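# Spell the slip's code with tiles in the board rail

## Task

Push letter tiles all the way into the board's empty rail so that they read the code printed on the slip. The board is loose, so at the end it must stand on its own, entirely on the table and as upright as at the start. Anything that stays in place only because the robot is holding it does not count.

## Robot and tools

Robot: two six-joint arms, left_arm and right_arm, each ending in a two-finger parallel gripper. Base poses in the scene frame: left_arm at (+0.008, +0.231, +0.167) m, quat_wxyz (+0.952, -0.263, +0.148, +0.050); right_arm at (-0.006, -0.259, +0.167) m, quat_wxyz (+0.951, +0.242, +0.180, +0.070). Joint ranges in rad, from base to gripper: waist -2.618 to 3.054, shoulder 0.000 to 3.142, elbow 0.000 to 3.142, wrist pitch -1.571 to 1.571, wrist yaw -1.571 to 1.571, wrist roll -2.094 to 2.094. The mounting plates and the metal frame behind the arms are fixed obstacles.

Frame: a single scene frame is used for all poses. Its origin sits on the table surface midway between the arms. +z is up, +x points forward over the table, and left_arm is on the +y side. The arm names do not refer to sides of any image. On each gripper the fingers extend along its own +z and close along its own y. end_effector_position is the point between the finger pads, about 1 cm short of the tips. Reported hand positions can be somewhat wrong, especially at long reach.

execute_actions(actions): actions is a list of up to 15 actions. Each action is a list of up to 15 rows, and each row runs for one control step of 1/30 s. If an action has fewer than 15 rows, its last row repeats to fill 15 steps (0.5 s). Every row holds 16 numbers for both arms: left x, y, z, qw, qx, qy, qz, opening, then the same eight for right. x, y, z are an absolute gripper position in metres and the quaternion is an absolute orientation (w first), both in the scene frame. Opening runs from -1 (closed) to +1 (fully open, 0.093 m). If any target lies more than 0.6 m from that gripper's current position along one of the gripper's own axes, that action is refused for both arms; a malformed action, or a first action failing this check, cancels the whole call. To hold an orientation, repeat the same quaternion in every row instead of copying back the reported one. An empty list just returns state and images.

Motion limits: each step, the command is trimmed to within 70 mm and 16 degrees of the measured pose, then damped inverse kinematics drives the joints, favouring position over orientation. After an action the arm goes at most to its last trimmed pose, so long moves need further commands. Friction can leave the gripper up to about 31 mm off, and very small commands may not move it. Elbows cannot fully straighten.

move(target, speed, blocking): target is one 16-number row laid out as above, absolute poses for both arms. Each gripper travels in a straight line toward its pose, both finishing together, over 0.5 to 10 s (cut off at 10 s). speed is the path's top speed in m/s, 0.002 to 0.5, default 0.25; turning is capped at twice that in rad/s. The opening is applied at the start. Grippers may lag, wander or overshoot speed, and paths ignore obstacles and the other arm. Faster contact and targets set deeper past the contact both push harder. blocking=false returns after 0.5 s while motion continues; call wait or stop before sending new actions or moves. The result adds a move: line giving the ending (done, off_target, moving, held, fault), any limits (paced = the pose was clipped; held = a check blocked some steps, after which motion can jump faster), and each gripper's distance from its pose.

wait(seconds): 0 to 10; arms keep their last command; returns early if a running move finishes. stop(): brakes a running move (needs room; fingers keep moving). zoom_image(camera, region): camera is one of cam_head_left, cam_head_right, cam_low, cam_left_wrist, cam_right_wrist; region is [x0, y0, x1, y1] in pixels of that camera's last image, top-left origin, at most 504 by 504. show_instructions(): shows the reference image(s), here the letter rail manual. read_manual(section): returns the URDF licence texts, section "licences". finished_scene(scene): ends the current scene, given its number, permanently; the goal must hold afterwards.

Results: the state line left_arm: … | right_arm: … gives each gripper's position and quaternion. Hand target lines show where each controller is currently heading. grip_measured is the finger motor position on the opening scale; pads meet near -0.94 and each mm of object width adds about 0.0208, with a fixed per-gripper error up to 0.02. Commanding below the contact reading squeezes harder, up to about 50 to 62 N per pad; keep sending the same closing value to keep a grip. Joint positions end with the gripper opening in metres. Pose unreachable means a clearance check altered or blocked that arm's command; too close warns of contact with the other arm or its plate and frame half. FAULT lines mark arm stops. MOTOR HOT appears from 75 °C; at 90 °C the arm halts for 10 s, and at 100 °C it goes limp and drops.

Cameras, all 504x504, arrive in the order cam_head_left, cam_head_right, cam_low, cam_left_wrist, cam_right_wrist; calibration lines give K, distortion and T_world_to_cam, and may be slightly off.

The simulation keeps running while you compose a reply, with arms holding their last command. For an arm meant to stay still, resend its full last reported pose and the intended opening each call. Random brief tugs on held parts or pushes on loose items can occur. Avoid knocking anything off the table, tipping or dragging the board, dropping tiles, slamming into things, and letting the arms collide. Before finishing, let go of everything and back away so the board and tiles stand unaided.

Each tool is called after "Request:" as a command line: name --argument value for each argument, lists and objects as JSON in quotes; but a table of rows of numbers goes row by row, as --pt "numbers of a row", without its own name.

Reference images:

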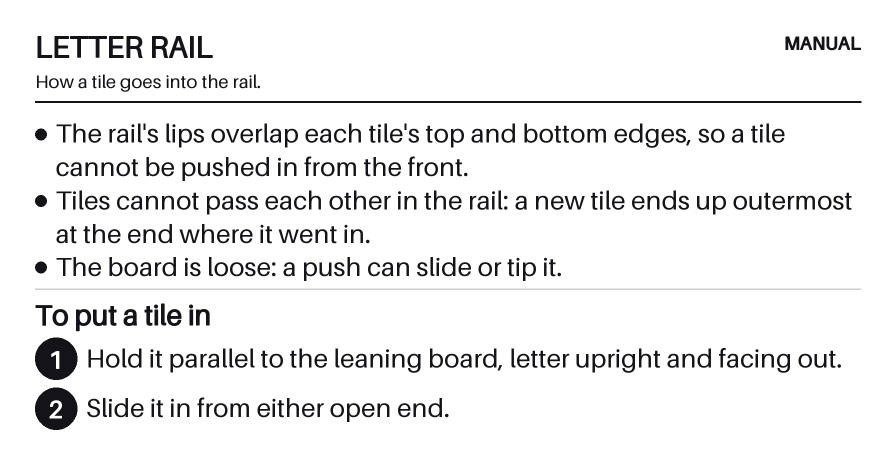

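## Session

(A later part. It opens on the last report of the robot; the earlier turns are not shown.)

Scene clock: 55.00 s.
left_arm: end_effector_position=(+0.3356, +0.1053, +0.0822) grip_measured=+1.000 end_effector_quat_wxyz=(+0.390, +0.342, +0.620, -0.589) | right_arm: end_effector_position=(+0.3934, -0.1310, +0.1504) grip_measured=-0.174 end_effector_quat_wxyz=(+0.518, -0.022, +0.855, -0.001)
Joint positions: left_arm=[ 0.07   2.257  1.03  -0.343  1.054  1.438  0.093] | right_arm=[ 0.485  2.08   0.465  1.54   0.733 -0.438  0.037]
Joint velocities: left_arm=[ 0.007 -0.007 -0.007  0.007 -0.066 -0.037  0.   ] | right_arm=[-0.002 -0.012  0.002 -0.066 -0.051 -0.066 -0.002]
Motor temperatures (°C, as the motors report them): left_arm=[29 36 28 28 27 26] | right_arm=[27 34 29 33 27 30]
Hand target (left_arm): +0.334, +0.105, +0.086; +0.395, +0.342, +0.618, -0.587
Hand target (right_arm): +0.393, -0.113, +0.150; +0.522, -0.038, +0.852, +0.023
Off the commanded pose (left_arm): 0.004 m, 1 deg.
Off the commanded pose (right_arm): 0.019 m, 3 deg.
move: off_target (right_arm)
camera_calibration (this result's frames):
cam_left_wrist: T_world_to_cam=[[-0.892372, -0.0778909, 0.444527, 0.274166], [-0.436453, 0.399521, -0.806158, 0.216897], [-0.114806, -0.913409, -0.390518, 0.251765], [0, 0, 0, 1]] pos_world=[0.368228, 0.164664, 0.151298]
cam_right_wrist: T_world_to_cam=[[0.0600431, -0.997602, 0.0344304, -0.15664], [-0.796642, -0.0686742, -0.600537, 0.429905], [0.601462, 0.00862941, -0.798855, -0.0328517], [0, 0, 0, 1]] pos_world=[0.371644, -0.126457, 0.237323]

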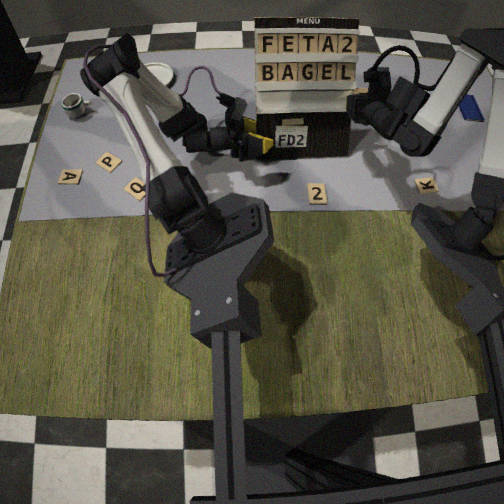

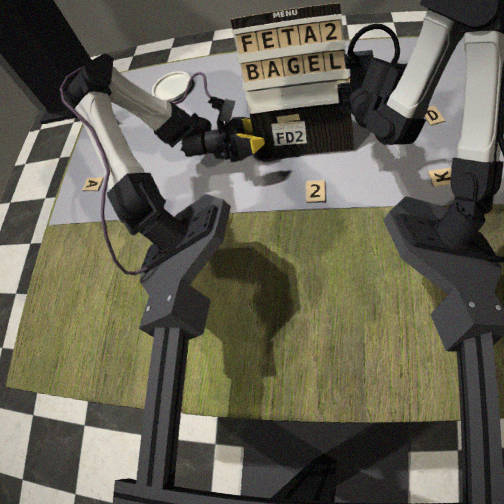

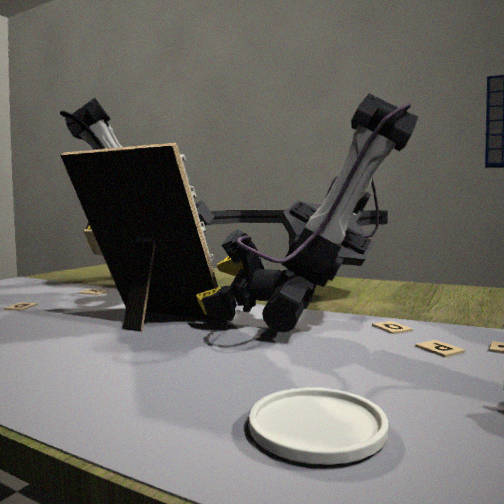

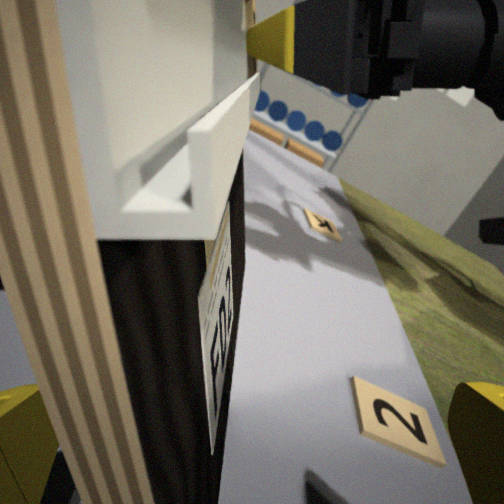

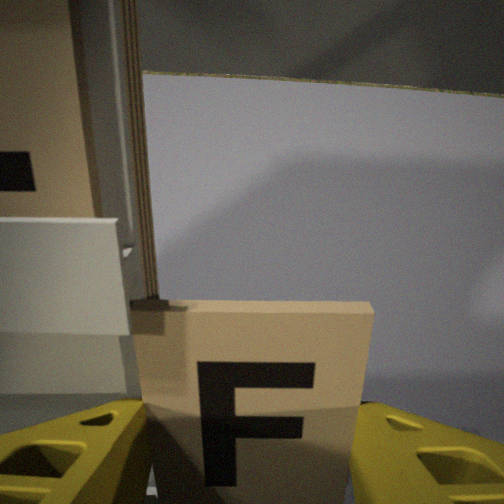

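Request:
move --target '[0.334,0.105,0.086,0.395,0.342,0.619,-0.587,1.0,0.399,-0.142,0.157,0.522,-0.0375,0.852,0.023,-0.2]' --speed 0.03

Request:
move --target '[0.334,0.105,0.086,0.395,0.342,0.619,-0.587,1.0,0.3975,-0.127,0.156,0.522,-0.0375,0.852,0.023,-0.2]' --speed 0.02

Request:
zoom_image --camera "cam_left_wrist" --region '[200, 0, 320, 120]'

Scene clock: 56.37 s.
left_arm: end_effector_position=(+0.3356, +0.1053, +0.0822) grip_measured=+1.000 end_effector_quat_wxyz=(+0.390, +0.342, +0.620, -0.589) | right_arm: end_effector_position=(+0.4025, -0.1374, +0.1608) grip_measured=-0.174 end_effector_quat_wxyz=(+0.529, -0.033, +0.848, +0.023)
Joint positions: left_arm=[ 0.07   2.257  1.03  -0.343  1.054  1.438  0.093] | right_arm=[ 0.448  1.995  0.448  1.478  0.64  -0.438  0.037]
Joint velocities: left_arm=[ 0.022 -0.002  0.027 -0.11  -0.051 -0.022  0.   ] | right_arm=[ 0.007 -0.002 -0.007 -0.125  0.007 -0.037 -0.001]
Motor temperatures (°C, as the motors report them): left_arm=[29 36 28 28 27 26] | right_arm=[27 34 29 33 27 30]
Hand target (left_arm): +0.334, +0.105, +0.086; +0.395, +0.342, +0.618, -0.587
Hand target (right_arm): +0.399, -0.142, +0.157; +0.522, -0.037, +0.852, +0.023
Off the commanded pose (left_arm): 0.004 m, 1 deg.
Off the commanded pose (right_arm): 0.007 m, 1 deg.
move: done
camera_calibration (this result's frames):
cam_left_wrist: T_world_to_cam=[[-0.892372, -0.0778909, 0.444527, 0.274166], [-0.436453, 0.399521, -0.806158, 0.216897], [-0.114806, -0.913409, -0.390518, 0.251765], [0, 0, 0, 1]] pos_world=[0.368228, 0.164664, 0.151298]
cam_right_wrist: T_world_to_cam=[[0.101365, -0.994827, 0.006691, -0.175732], [-0.777974, -0.0834574, -0.622729, 0.436983], [0.620066, 0.0579173, -0.782409, -0.0333123], [0, 0, 0, 1]] pos_world=[0.37843, -0.136425, 0.247234]

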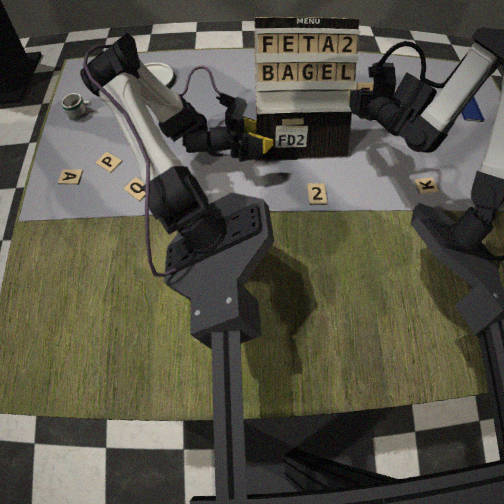

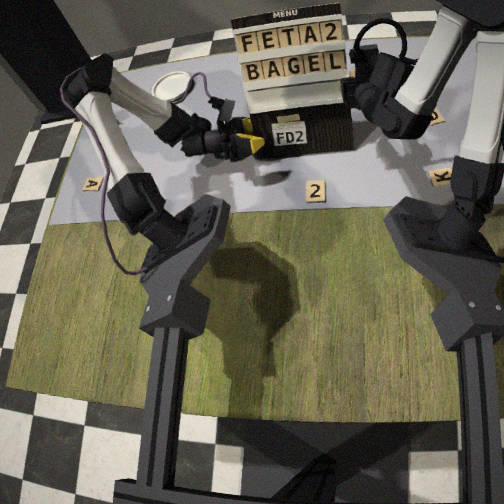

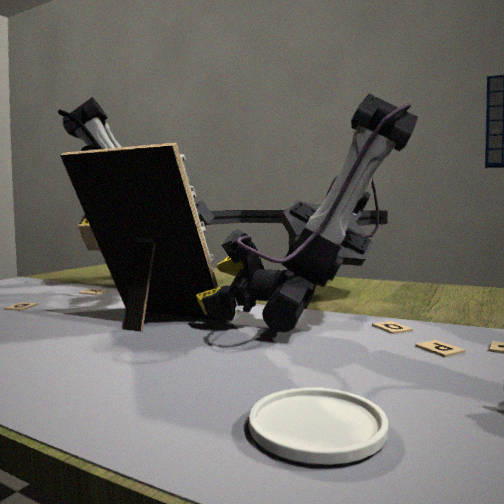

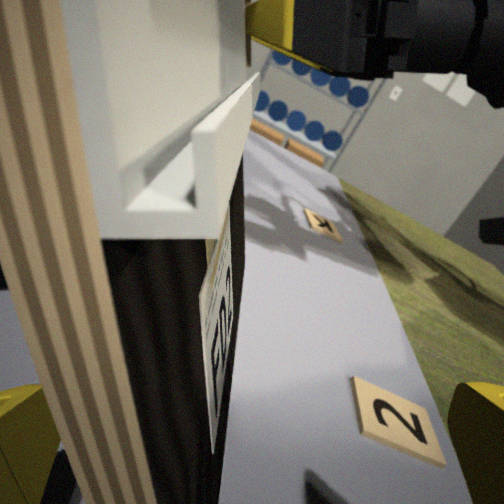

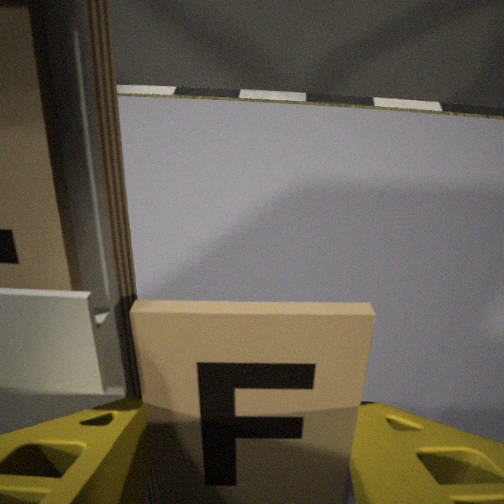

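Scene clock: 57.30 s.
left_arm: end_effector_position=(+0.3356, +0.1053, +0.0822) grip_measured=+1.000 end_effector_quat_wxyz=(+0.390, +0.342, +0.620, -0.589) | right_arm: end_effector_position=(+0.3983, -0.1332, +0.1582) grip_measured=-0.174 end_effector_quat_wxyz=(+0.524, -0.036, +0.851, +0.020)
Joint positions: left_arm=[ 0.07   2.257  1.03  -0.343  1.054  1.438  0.093] | right_arm=[ 0.462  2.011  0.448  1.479  0.659 -0.436  0.037]
Joint velocities: left_arm=[-0.002 -0.017  0.007  0.007 -0.007 -0.022  0.   ] | right_arm=[-0.012  0.002  0.002  0.022  0.037  0.066  0.001]
Motor temperatures (°C, as the motors report them): left_arm=[29 36 28 28 27 26] | right_arm=[27 34 29 33 27 30]
Hand target (left_arm): +0.334, +0.105, +0.086; +0.395, +0.342, +0.618, -0.587
Hand target (right_arm): +0.397, -0.127, +0.156; +0.522, -0.038, +0.852, +0.023
Off the commanded pose (left_arm): 0.004 m, 1 deg.
Off the commanded pose (right_arm): 0.007 m, 0 deg.
move: done
camera_calibration (this result's frames):
cam_left_wrist: T_world_to_cam=[[-0.892372, -0.0778909, 0.444527, 0.274166], [-0.436453, 0.399521, -0.806158, 0.216897], [-0.114806, -0.913409, -0.390518, 0.251765], [0, 0, 0, 1]] pos_world=[0.368228, 0.164664, 0.151298]
cam_right_wrist: T_world_to_cam=[[0.105452, -0.994333, 0.0134998, -0.173712], [-0.784546, -0.0915298, -0.613278, 0.432476], [0.611038, 0.0540802, -0.789752, -0.028798], [0, 0, 0, 1]] pos_world=[0.375213, -0.131586, 0.24483]

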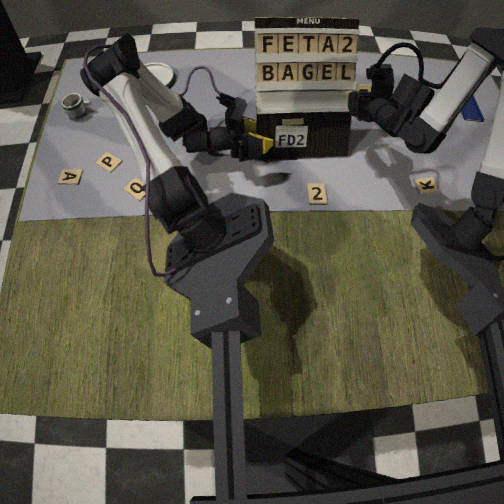

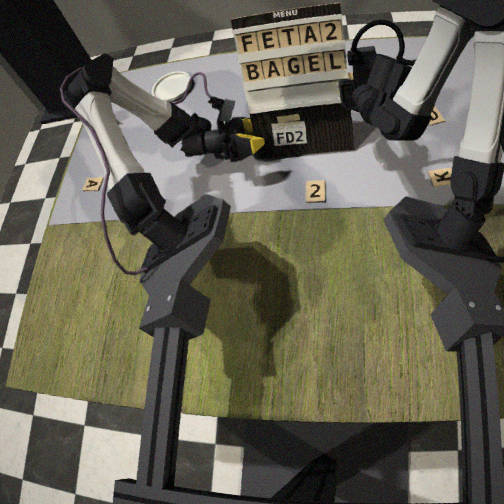

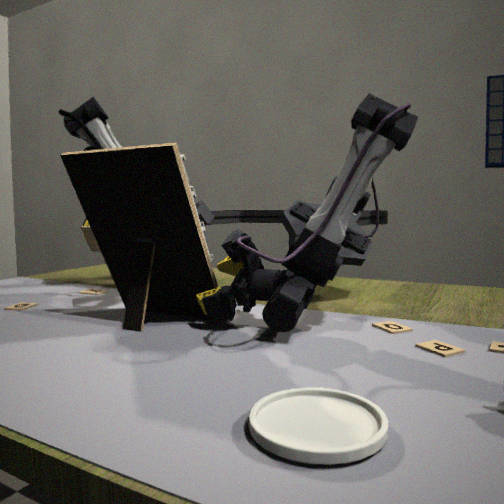

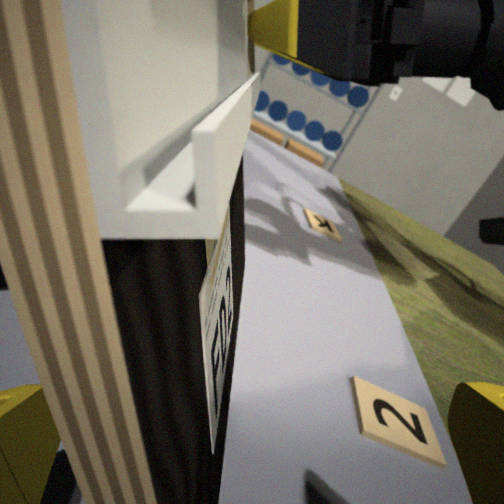

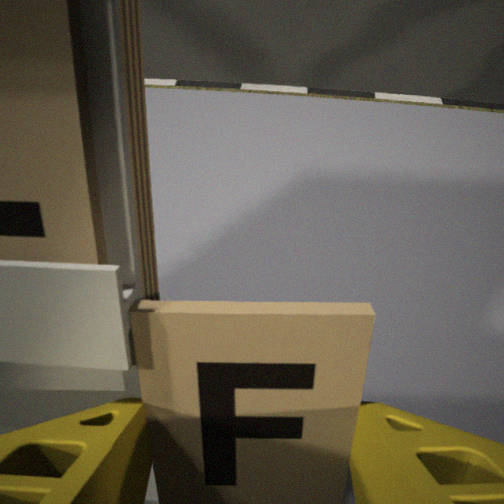

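Region (200, 0, 320, 120) of cam_left_wrist's 504x504 image, scaled by 4.200, with more detail than that image has.

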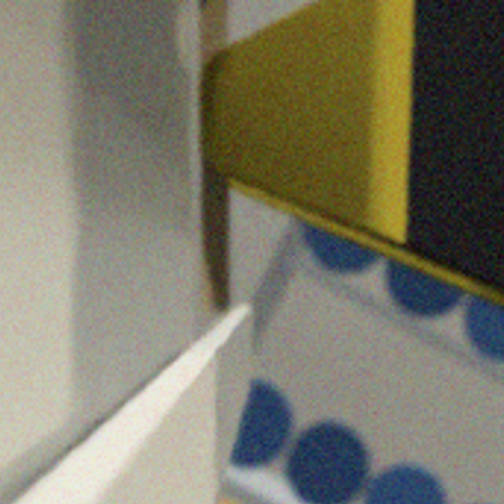

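Request:
move --target '[0.334,0.105,0.086,0.395,0.342,0.619,-0.587,1.0,0.397,-0.130,0.1515,0.522,-0.0375,0.852,0.023,-0.2]' --speed 0.02

Request:
move --target '[0.334,0.105,0.086,0.395,0.342,0.619,-0.587,1.0,0.396,-0.116,0.155,0.522,-0.0375,0.852,0.023,-0.2]' --speed 0.02

Scene clock: 58.23 s.
left_arm: end_effector_position=(+0.3356, +0.1053, +0.0822) grip_measured=+1.000 end_effector_quat_wxyz=(+0.390, +0.342, +0.620, -0.589) | right_arm: end_effector_position=(+0.3980, -0.1328, +0.1575) grip_measured=-0.174 end_effector_quat_wxyz=(+0.525, -0.034, +0.850, +0.021)
Joint positions: left_arm=[ 0.07   2.257  1.03  -0.343  1.054  1.438  0.093] | right_arm=[ 0.462  2.021  0.448  1.494  0.658 -0.436  0.037]
Joint velocities: left_arm=[-0.002  0.017 -0.022 -0.081 -0.007 -0.051  0.   ] | right_arm=[-0.002  0.002 -0.007  0.037 -0.007  0.037  0.   ]
Motor temperatures (°C, as the motors report them): left_arm=[29 36 28 28 27 26] | right_arm=[27 34 29 33 27 30]
Hand target (left_arm): +0.334, +0.105, +0.086; +0.395, +0.342, +0.618, -0.587
Hand target (right_arm): +0.397, -0.130, +0.152; +0.522, -0.037, +0.852, +0.023
Off the commanded pose (left_arm): 0.004 m, 1 deg.
Off the commanded pose (right_arm): 0.007 m, 1 deg.
move: done
camera_calibration (this result's frames):
cam_left_wrist: T_world_to_cam=[[-0.892372, -0.0778909, 0.444527, 0.274166], [-0.436453, 0.399521, -0.806158, 0.216897], [-0.114806, -0.913409, -0.390518, 0.251765], [0, 0, 0, 1]] pos_world=[0.368228, 0.164664, 0.151298]
cam_right_wrist: T_world_to_cam=[[0.102725, -0.994648, 0.0111212, -0.171855], [-0.782631, -0.0877192, -0.616274, 0.432144], [0.613951, 0.0546031, -0.787453, -0.0305878], [0, 0, 0, 1]] pos_world=[0.374642, -0.131358, 0.244144]

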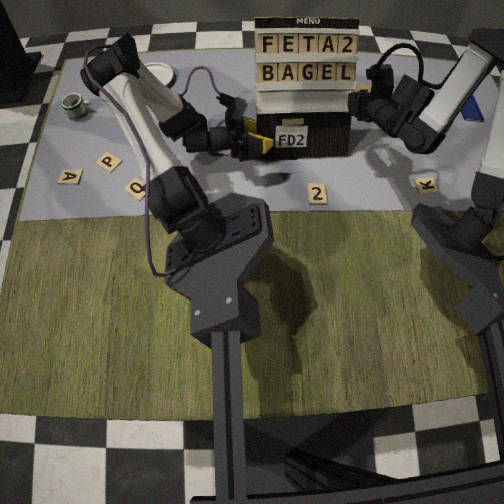

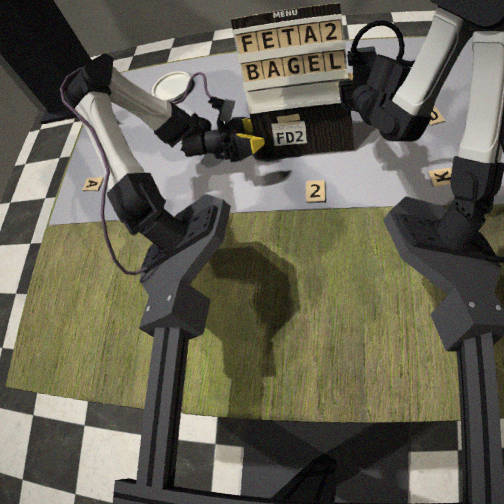

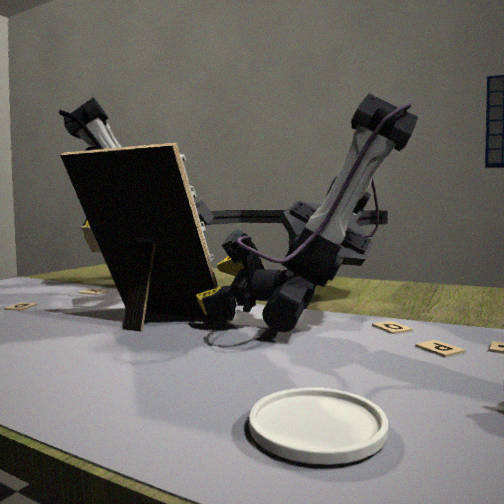

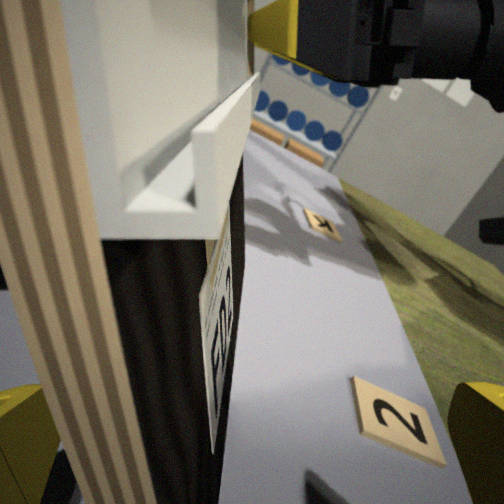

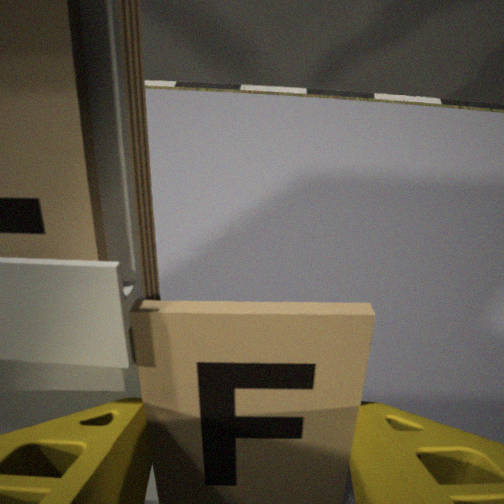

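Scene clock: 59.30 s.
left_arm: end_effector_position=(+0.3356, +0.1053, +0.0822) grip_measured=+1.000 end_effector_quat_wxyz=(+0.390, +0.342, +0.620, -0.589) | right_arm: end_effector_position=(+0.3972, -0.1308, +0.1585) grip_measured=-0.174 end_effector_quat_wxyz=(+0.524, -0.019, +0.851, +0.012)
Joint positions: left_arm=[ 0.07   2.257  1.03  -0.343  1.054  1.438  0.093] | right_arm=[ 0.485  2.045  0.464  1.516  0.711 -0.427  0.037]
Joint velocities: left_arm=[-0.027 -0.017  0.012  0.066  0.095  0.066  0.   ] | right_arm=[-0.002 -0.022 -0.017 -0.007 -0.051 -0.007  0.001]
Motor temperatures (°C, as the motors report them): left_arm=[29 36 28 28 27 26] | right_arm=[27 34 29 33 27 30]
Hand target (left_arm): +0.334, +0.105, +0.086; +0.395, +0.342, +0.618, -0.587
Hand target (right_arm): +0.395, -0.116, +0.155; +0.522, -0.038, +0.852, +0.023
Off the commanded pose (left_arm): 0.004 m, 1 deg.
Off the commanded pose (right_arm): 0.015 m, 2 deg.
move: off_target (right_arm)
camera_calibration (this result's frames):
cam_left_wrist: T_world_to_cam=[[-0.892372, -0.0778909, 0.444527, 0.274166], [-0.436453, 0.399521, -0.806158, 0.216897], [-0.114806, -0.913409, -0.390518, 0.251765], [0, 0, 0, 1]] pos_world=[0.368228, 0.164664, 0.151298]
cam_right_wrist: T_world_to_cam=[[0.0675413, -0.997655, 0.0110858, -0.156168], [-0.78686, -0.0600953, -0.614199, 0.437298], [0.613425, 0.0327609, -0.789073, -0.0318575], [0, 0, 0, 1]] pos_world=[0.374182, -0.128479, 0.245182]

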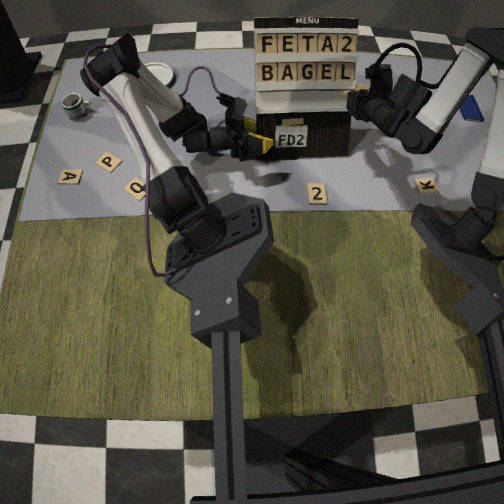

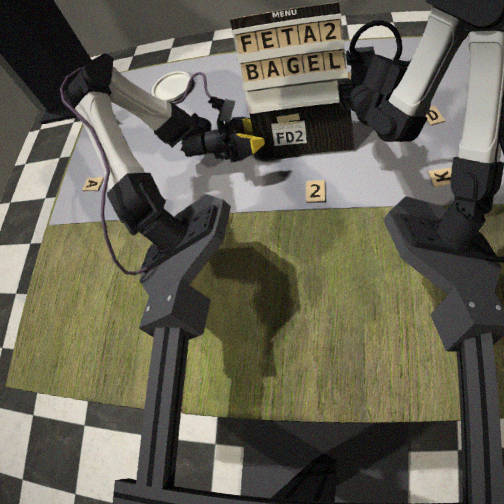

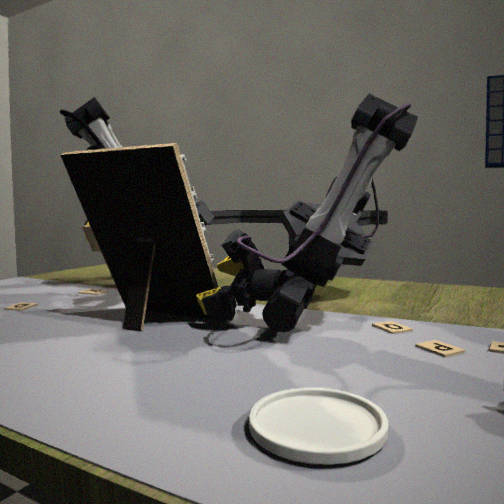

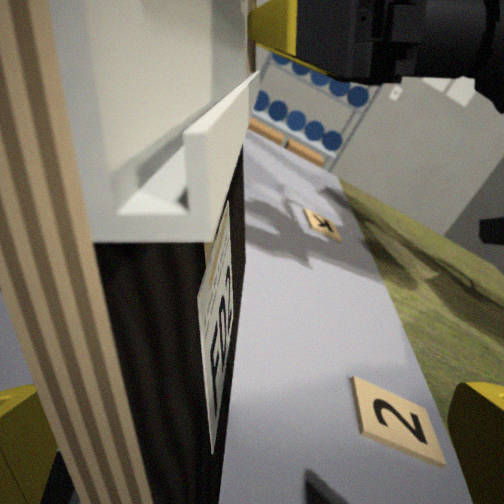

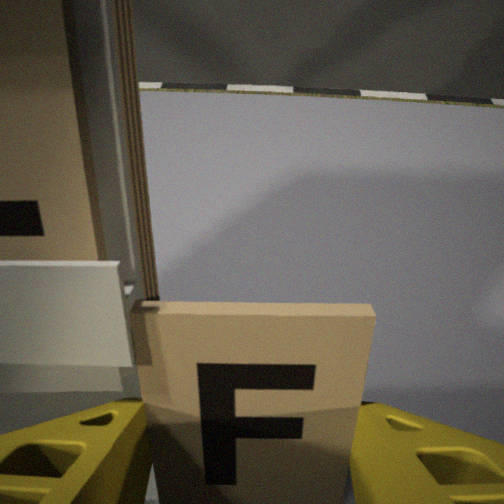

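Request:
move --target '[0.334,0.105,0.086,0.395,0.342,0.619,-0.587,1.0,0.399,-0.16,0.152,0.522,-0.0375,0.852,0.023,-0.2]' --speed 0.04

Request:
move --target '[0.334,0.105,0.086,0.395,0.342,0.619,-0.587,1.0,0.397,-0.127,0.153,0.522,-0.0375,0.852,0.023,-0.2]' --speed 0.02

Request:
zoom_image --camera "cam_left_wrist" --region '[200, 0, 320, 120]'

Scene clock: 60.60 s.
left_arm: end_effector_position=(+0.3356, +0.1053, +0.0822) grip_measured=+1.000 end_effector_quat_wxyz=(+0.390, +0.342, +0.620, -0.589) | right_arm: end_effector_position=(+0.4021, -0.1554, +0.1547) grip_measured=-0.174 end_effector_quat_wxyz=(+0.527, -0.031, +0.849, +0.025)
Joint positions: left_arm=[ 0.07   2.257  1.03  -0.343  1.054  1.438  0.093] | right_arm=[ 0.386  1.958  0.408  1.479  0.577 -0.434  0.037]
Joint velocities: left_arm=[-0.012 -0.022  0.002 -0.037  0.007  0.007  0.   ] | right_arm=[-0.037  0.002  0.012 -0.022 -0.095  0.066  0.   ]
Motor temperatures (°C, as the motors report them): left_arm=[30 36 28 28 27 26] | right_arm=[27 34 29 33 27 30]
Hand target (left_arm): +0.334, +0.105, +0.086; +0.395, +0.342, +0.618, -0.587
Hand target (right_arm): +0.399, -0.160, +0.152; +0.522, -0.037, +0.852, +0.023
Off the commanded pose (left_arm): 0.004 m, 1 deg.
Off the commanded pose (right_arm): 0.006 m, 1 deg.
move: done
camera_calibration (this result's frames):
cam_left_wrist: T_world_to_cam=[[-0.892372, -0.0778909, 0.444527, 0.274166], [-0.436453, 0.399521, -0.806158, 0.216897], [-0.114806, -0.913409, -0.390518, 0.251765], [0, 0, 0, 1]] pos_world=[0.368228, 0.164664, 0.151298]
cam_right_wrist: T_world_to_cam=[[0.101427, -0.994843, -0.000139269, -0.192517], [-0.780402, -0.0794774, -0.620206, 0.432587], [0.616997, 0.0630144, -0.784439, -0.0345207], [0, 0, 0, 1]] pos_world=[0.378417, -0.154968, 0.241187]

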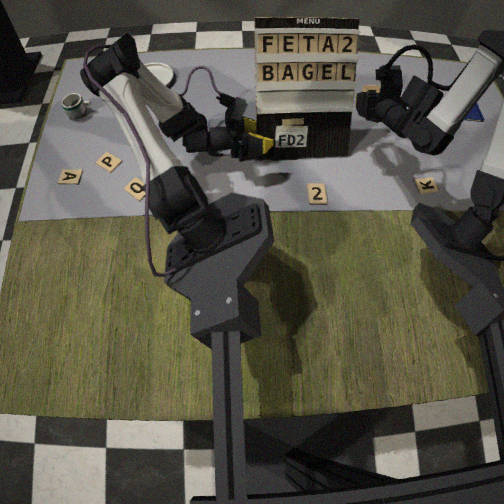

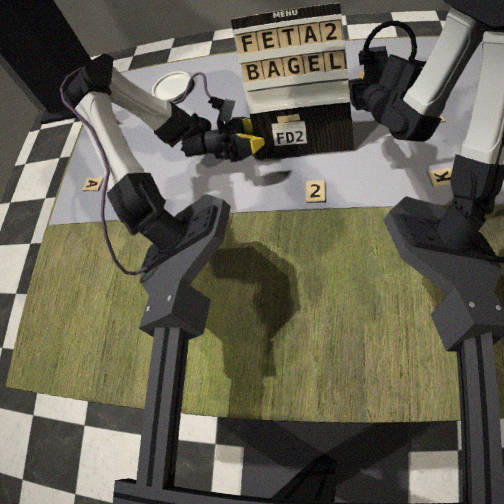

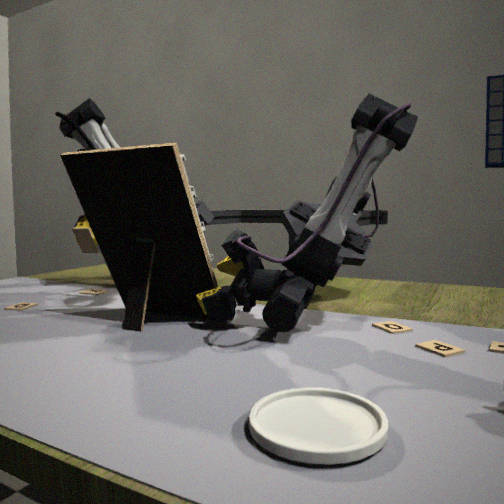

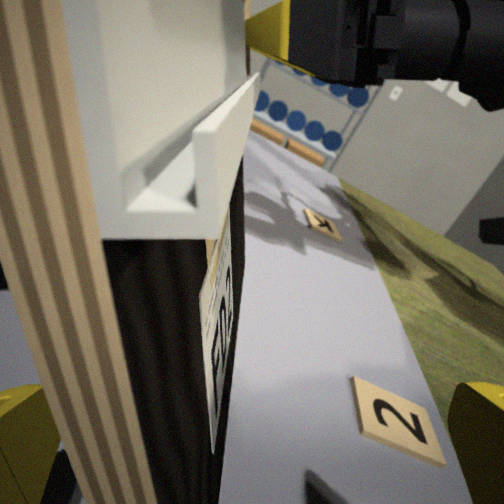

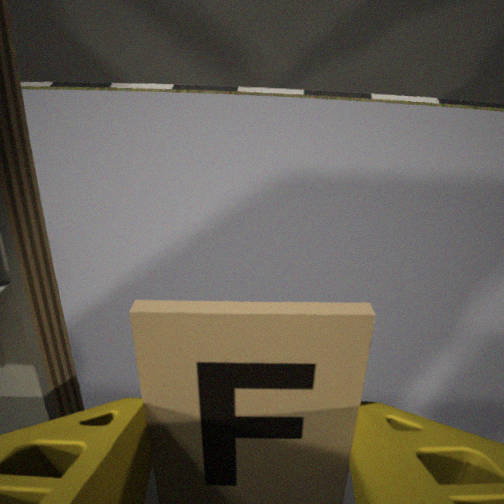

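Scene clock: 62.27 s.
left_arm: end_effector_position=(+0.3356, +0.1053, +0.0822) grip_measured=+1.000 end_effector_quat_wxyz=(+0.390, +0.342, +0.620, -0.589) | right_arm: end_effector_position=(+0.3952, -0.1320, +0.1526) grip_measured=-0.174 end_effector_quat_wxyz=(+0.519, -0.041, +0.853, +0.022)
Joint positions: left_arm=[ 0.07   2.257  1.03  -0.343  1.054  1.438  0.093] | right_arm=[ 0.457  2.026  0.443  1.485  0.651 -0.434  0.037]
Joint velocities: left_arm=[-0.002 -0.012 -0.017  0.007 -0.051 -0.007  0.   ] | right_arm=[ 0.012  0.002 -0.007  0.037 -0.007 -0.007 -0.   ]
Motor temperatures (°C, as the motors report them): left_arm=[30 36 28 28 27 26] | right_arm=[27 34 29 34 27 30]
Hand target (left_arm): +0.334, +0.105, +0.086; +0.395, +0.342, +0.618, -0.587
Hand target (right_arm): +0.397, -0.127, +0.153; +0.522, -0.038, +0.852, +0.023
Off the commanded pose (left_arm): 0.004 m, 1 deg.
Off the commanded pose (right_arm): 0.005 m, 1 deg.
move: done
camera_calibration (this result's frames):
cam_left_wrist: T_world_to_cam=[[-0.892372, -0.0778909, 0.444527, 0.274166], [-0.436453, 0.399521, -0.806158, 0.216897], [-0.114806, -0.913409, -0.390518, 0.251765], [0, 0, 0, 1]] pos_world=[0.368228, 0.164664, 0.151298]
cam_right_wrist: T_world_to_cam=[[0.115114, -0.99323, 0.0155613, -0.176121], [-0.789484, -0.100985, -0.605406, 0.426311], [0.602879, 0.0574052, -0.795765, -0.0267826], [0, 0, 0, 1]] pos_world=[0.372986, -0.13034, 0.239519]

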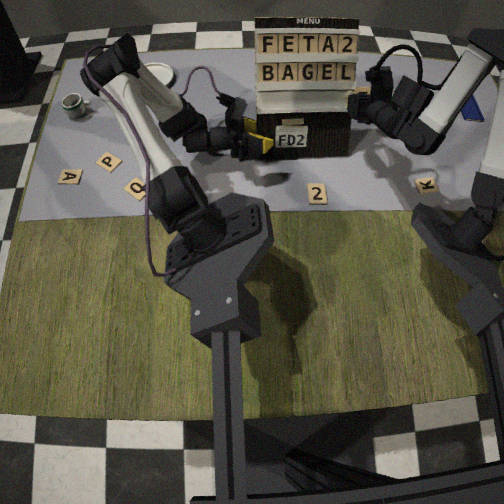

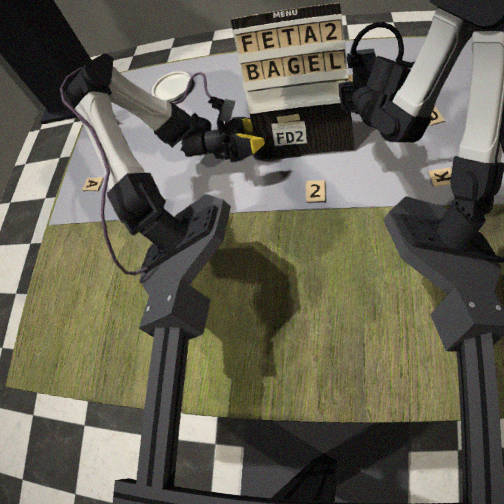

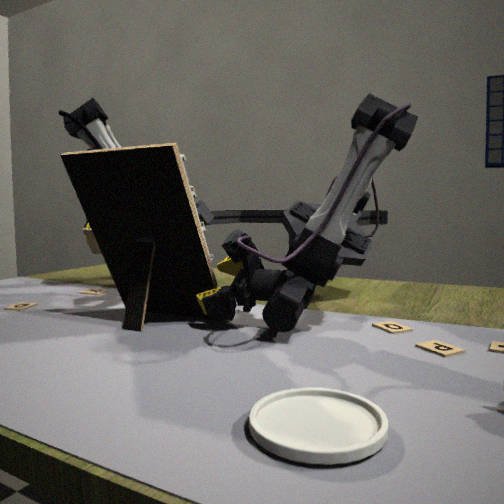

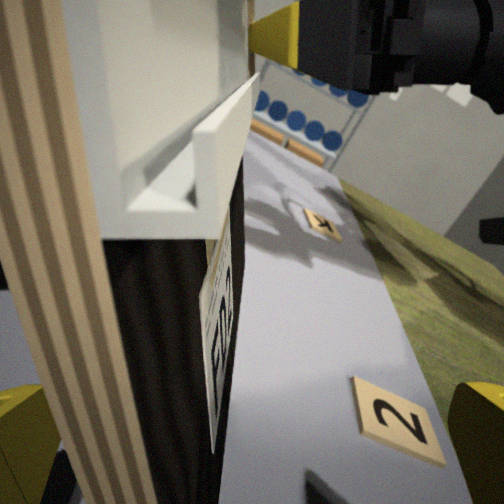

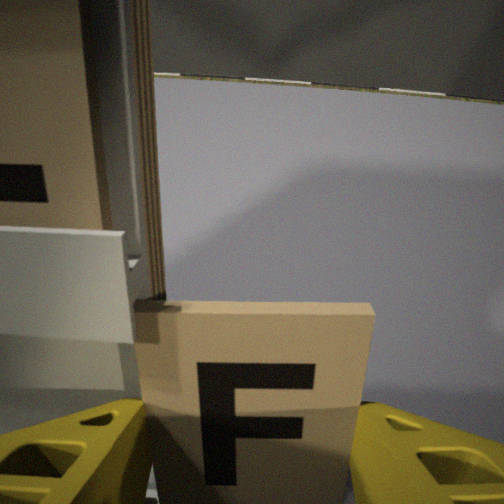

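Region (200, 0, 320, 120) of cam_left_wrist's 504x504 image, scaled by 4.200, with more detail than that image has.

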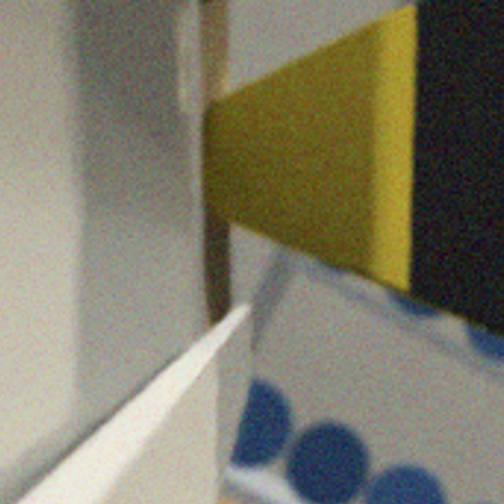

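Request:
move --target '[0.334,0.105,0.086,0.395,0.342,0.619,-0.587,1.0,0.399,-0.114,0.152,0.522,-0.0375,0.852,0.023,-0.2]' --speed 0.015

Scene clock: 63.83 s.
left_arm: end_effector_position=(+0.3356, +0.1053, +0.0822) grip_measured=+1.000 end_effector_quat_wxyz=(+0.390, +0.342, +0.620, -0.589) | right_arm: end_effector_position=(+0.3971, -0.1244, +0.1529) grip_measured=-0.174 end_effector_quat_wxyz=(+0.520, -0.033, +0.853, +0.014)
Joint positions: left_arm=[ 0.07   2.257  1.03  -0.343  1.054  1.438  0.093] | right_arm=[ 0.483  2.065  0.477  1.5    0.696 -0.433  0.037]
Joint velocities: left_arm=[ 0.002  0.012  0.002  0.051 -0.051  0.007  0.   ] | right_arm=[-0.012 -0.012 -0.002 -0.081  0.007 -0.007  0.002]
Motor temperatures (°C, as the motors report them): left_arm=[30 36 28 28 27 26] | right_arm=[27 34 29 34 27 30]
Hand target (left_arm): +0.334, +0.105, +0.086; +0.395, +0.342, +0.618, -0.587
Hand target (right_arm): +0.399, -0.114, +0.152; +0.522, -0.037, +0.852, +0.023
Off the commanded pose (left_arm): 0.004 m, 1 deg.
Off the commanded pose (right_arm): 0.011 m, 1 deg.
move: off_target (right_arm)
camera_calibration (this result's frames):
cam_left_wrist: T_world_to_cam=[[-0.892372, -0.0778909, 0.444527, 0.274166], [-0.436453, 0.399521, -0.806158, 0.216897], [-0.114806, -0.913409, -0.390518, 0.251765], [0, 0, 0, 1]] pos_world=[0.368228, 0.164664, 0.151298]
cam_right_wrist: T_world_to_cam=[[0.0939269, -0.995357, 0.0210442, -0.161423], [-0.790747, -0.0874285, -0.605867, 0.431012], [0.604894, 0.0402666, -0.795288, -0.0311337], [0, 0, 0, 1]] pos_world=[0.374816, -0.121737, 0.239773]

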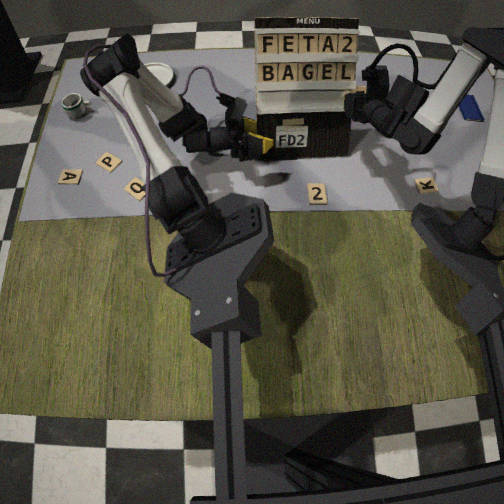

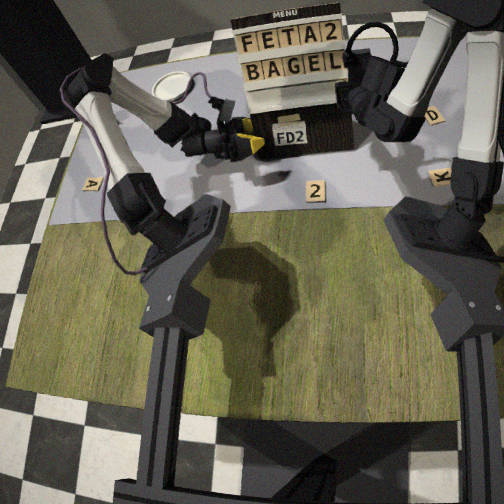

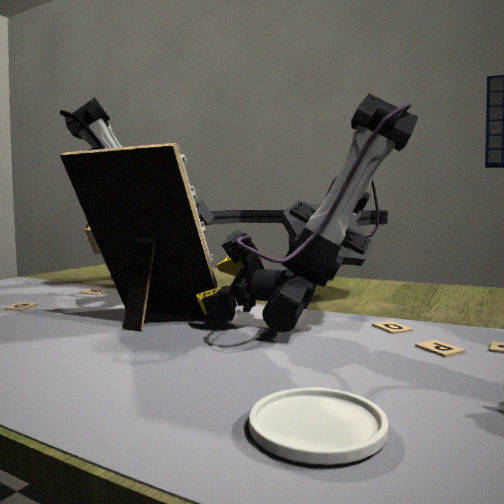

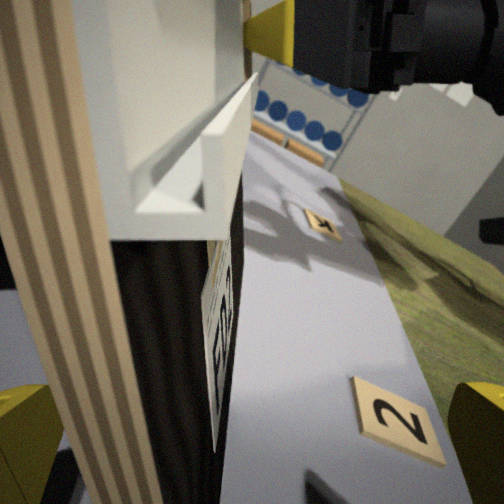

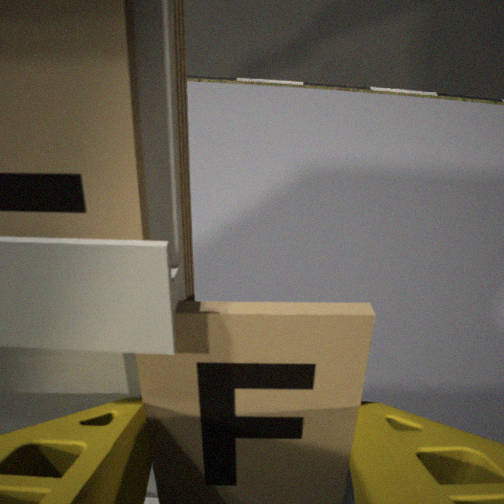

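Request:
move --target '[0.334,0.105,0.086,0.395,0.342,0.619,-0.587,1.0,0.393,-0.07,0.153,0.522,-0.0375,0.852,0.023,-0.2]' --speed 0.025

Scene clock: 66.37 s.
left_arm: end_effector_position=(+0.3356, +0.1053, +0.0822) grip_measured=+1.000 end_effector_quat_wxyz=(+0.390, +0.342, +0.620, -0.589) | right_arm: end_effector_position=(+0.3932, -0.0765, +0.1535) grip_measured=-0.174 end_effector_quat_wxyz=(+0.521, -0.040, +0.853, +0.020)
Joint positions: left_arm=[ 0.07   2.257  1.03  -0.343  1.054  1.438  0.093] | right_arm=[ 0.591  2.199  0.594  1.501  0.788 -0.42   0.037]
Joint velocities: left_arm=[ 0.022 -0.007  0.002 -0.051 -0.022  0.022  0.   ] | right_arm=[-0.002  0.007 -0.027 -0.007 -0.007 -0.051 -0.002]
Motor temperatures (°C, as the motors report them): left_arm=[30 37 28 28 27 26] | right_arm=[27 33 29 34 27 30]
Hand target (left_arm): +0.334, +0.105, +0.086; +0.395, +0.342, +0.618, -0.587
Hand target (right_arm): +0.393, -0.070, +0.153; +0.522, -0.037, +0.852, +0.023
Off the commanded pose (left_arm): 0.004 m, 1 deg.
Off the commanded pose (right_arm): 0.007 m, 0 deg.
move: done
camera_calibration (this result's frames):
cam_left_wrist: T_world_to_cam=[[-0.892372, -0.0778909, 0.444527, 0.274166], [-0.436453, 0.399521, -0.806158, 0.216897], [-0.114806, -0.913409, -0.390518, 0.251765], [0, 0, 0, 1]] pos_world=[0.368228, 0.164664, 0.151298]
cam_right_wrist: T_world_to_cam=[[0.110261, -0.99374, 0.0179903, -0.119263], [-0.788091, -0.0984437, -0.607636, 0.430804], [0.605603, 0.0528208, -0.794012, -0.0297599], [0, 0, 0, 1]] pos_world=[0.370685, -0.0745342, 0.240288]

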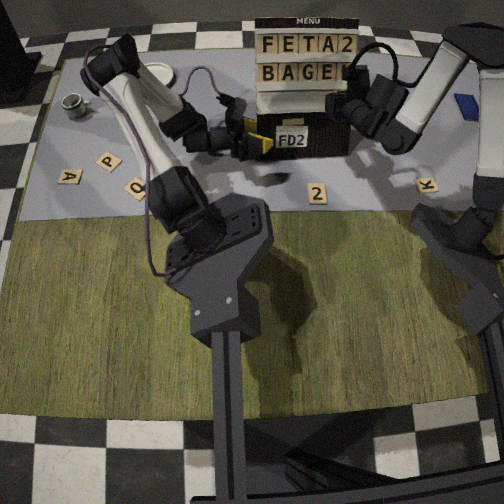

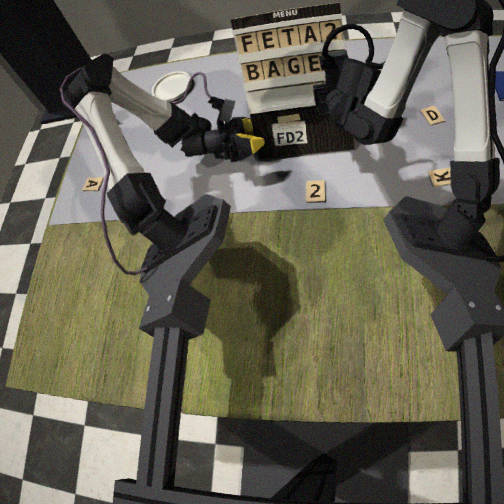

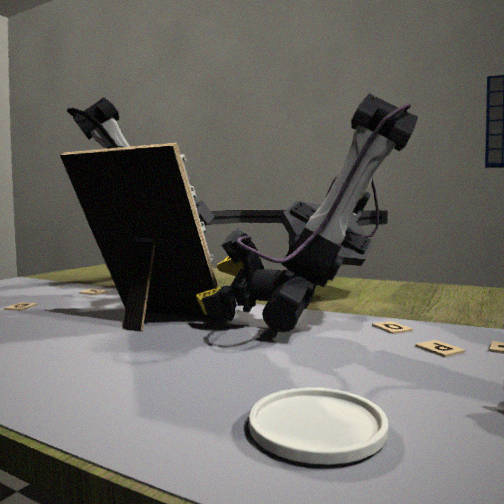

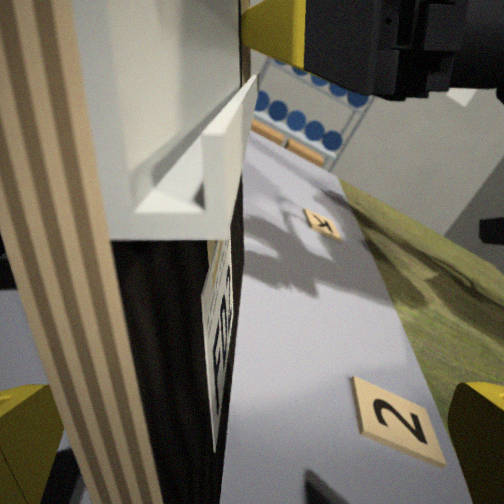

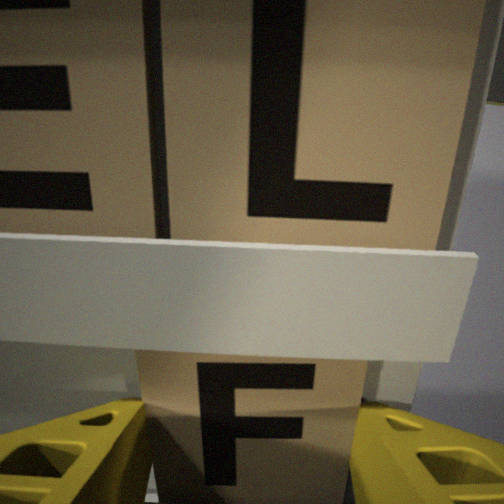

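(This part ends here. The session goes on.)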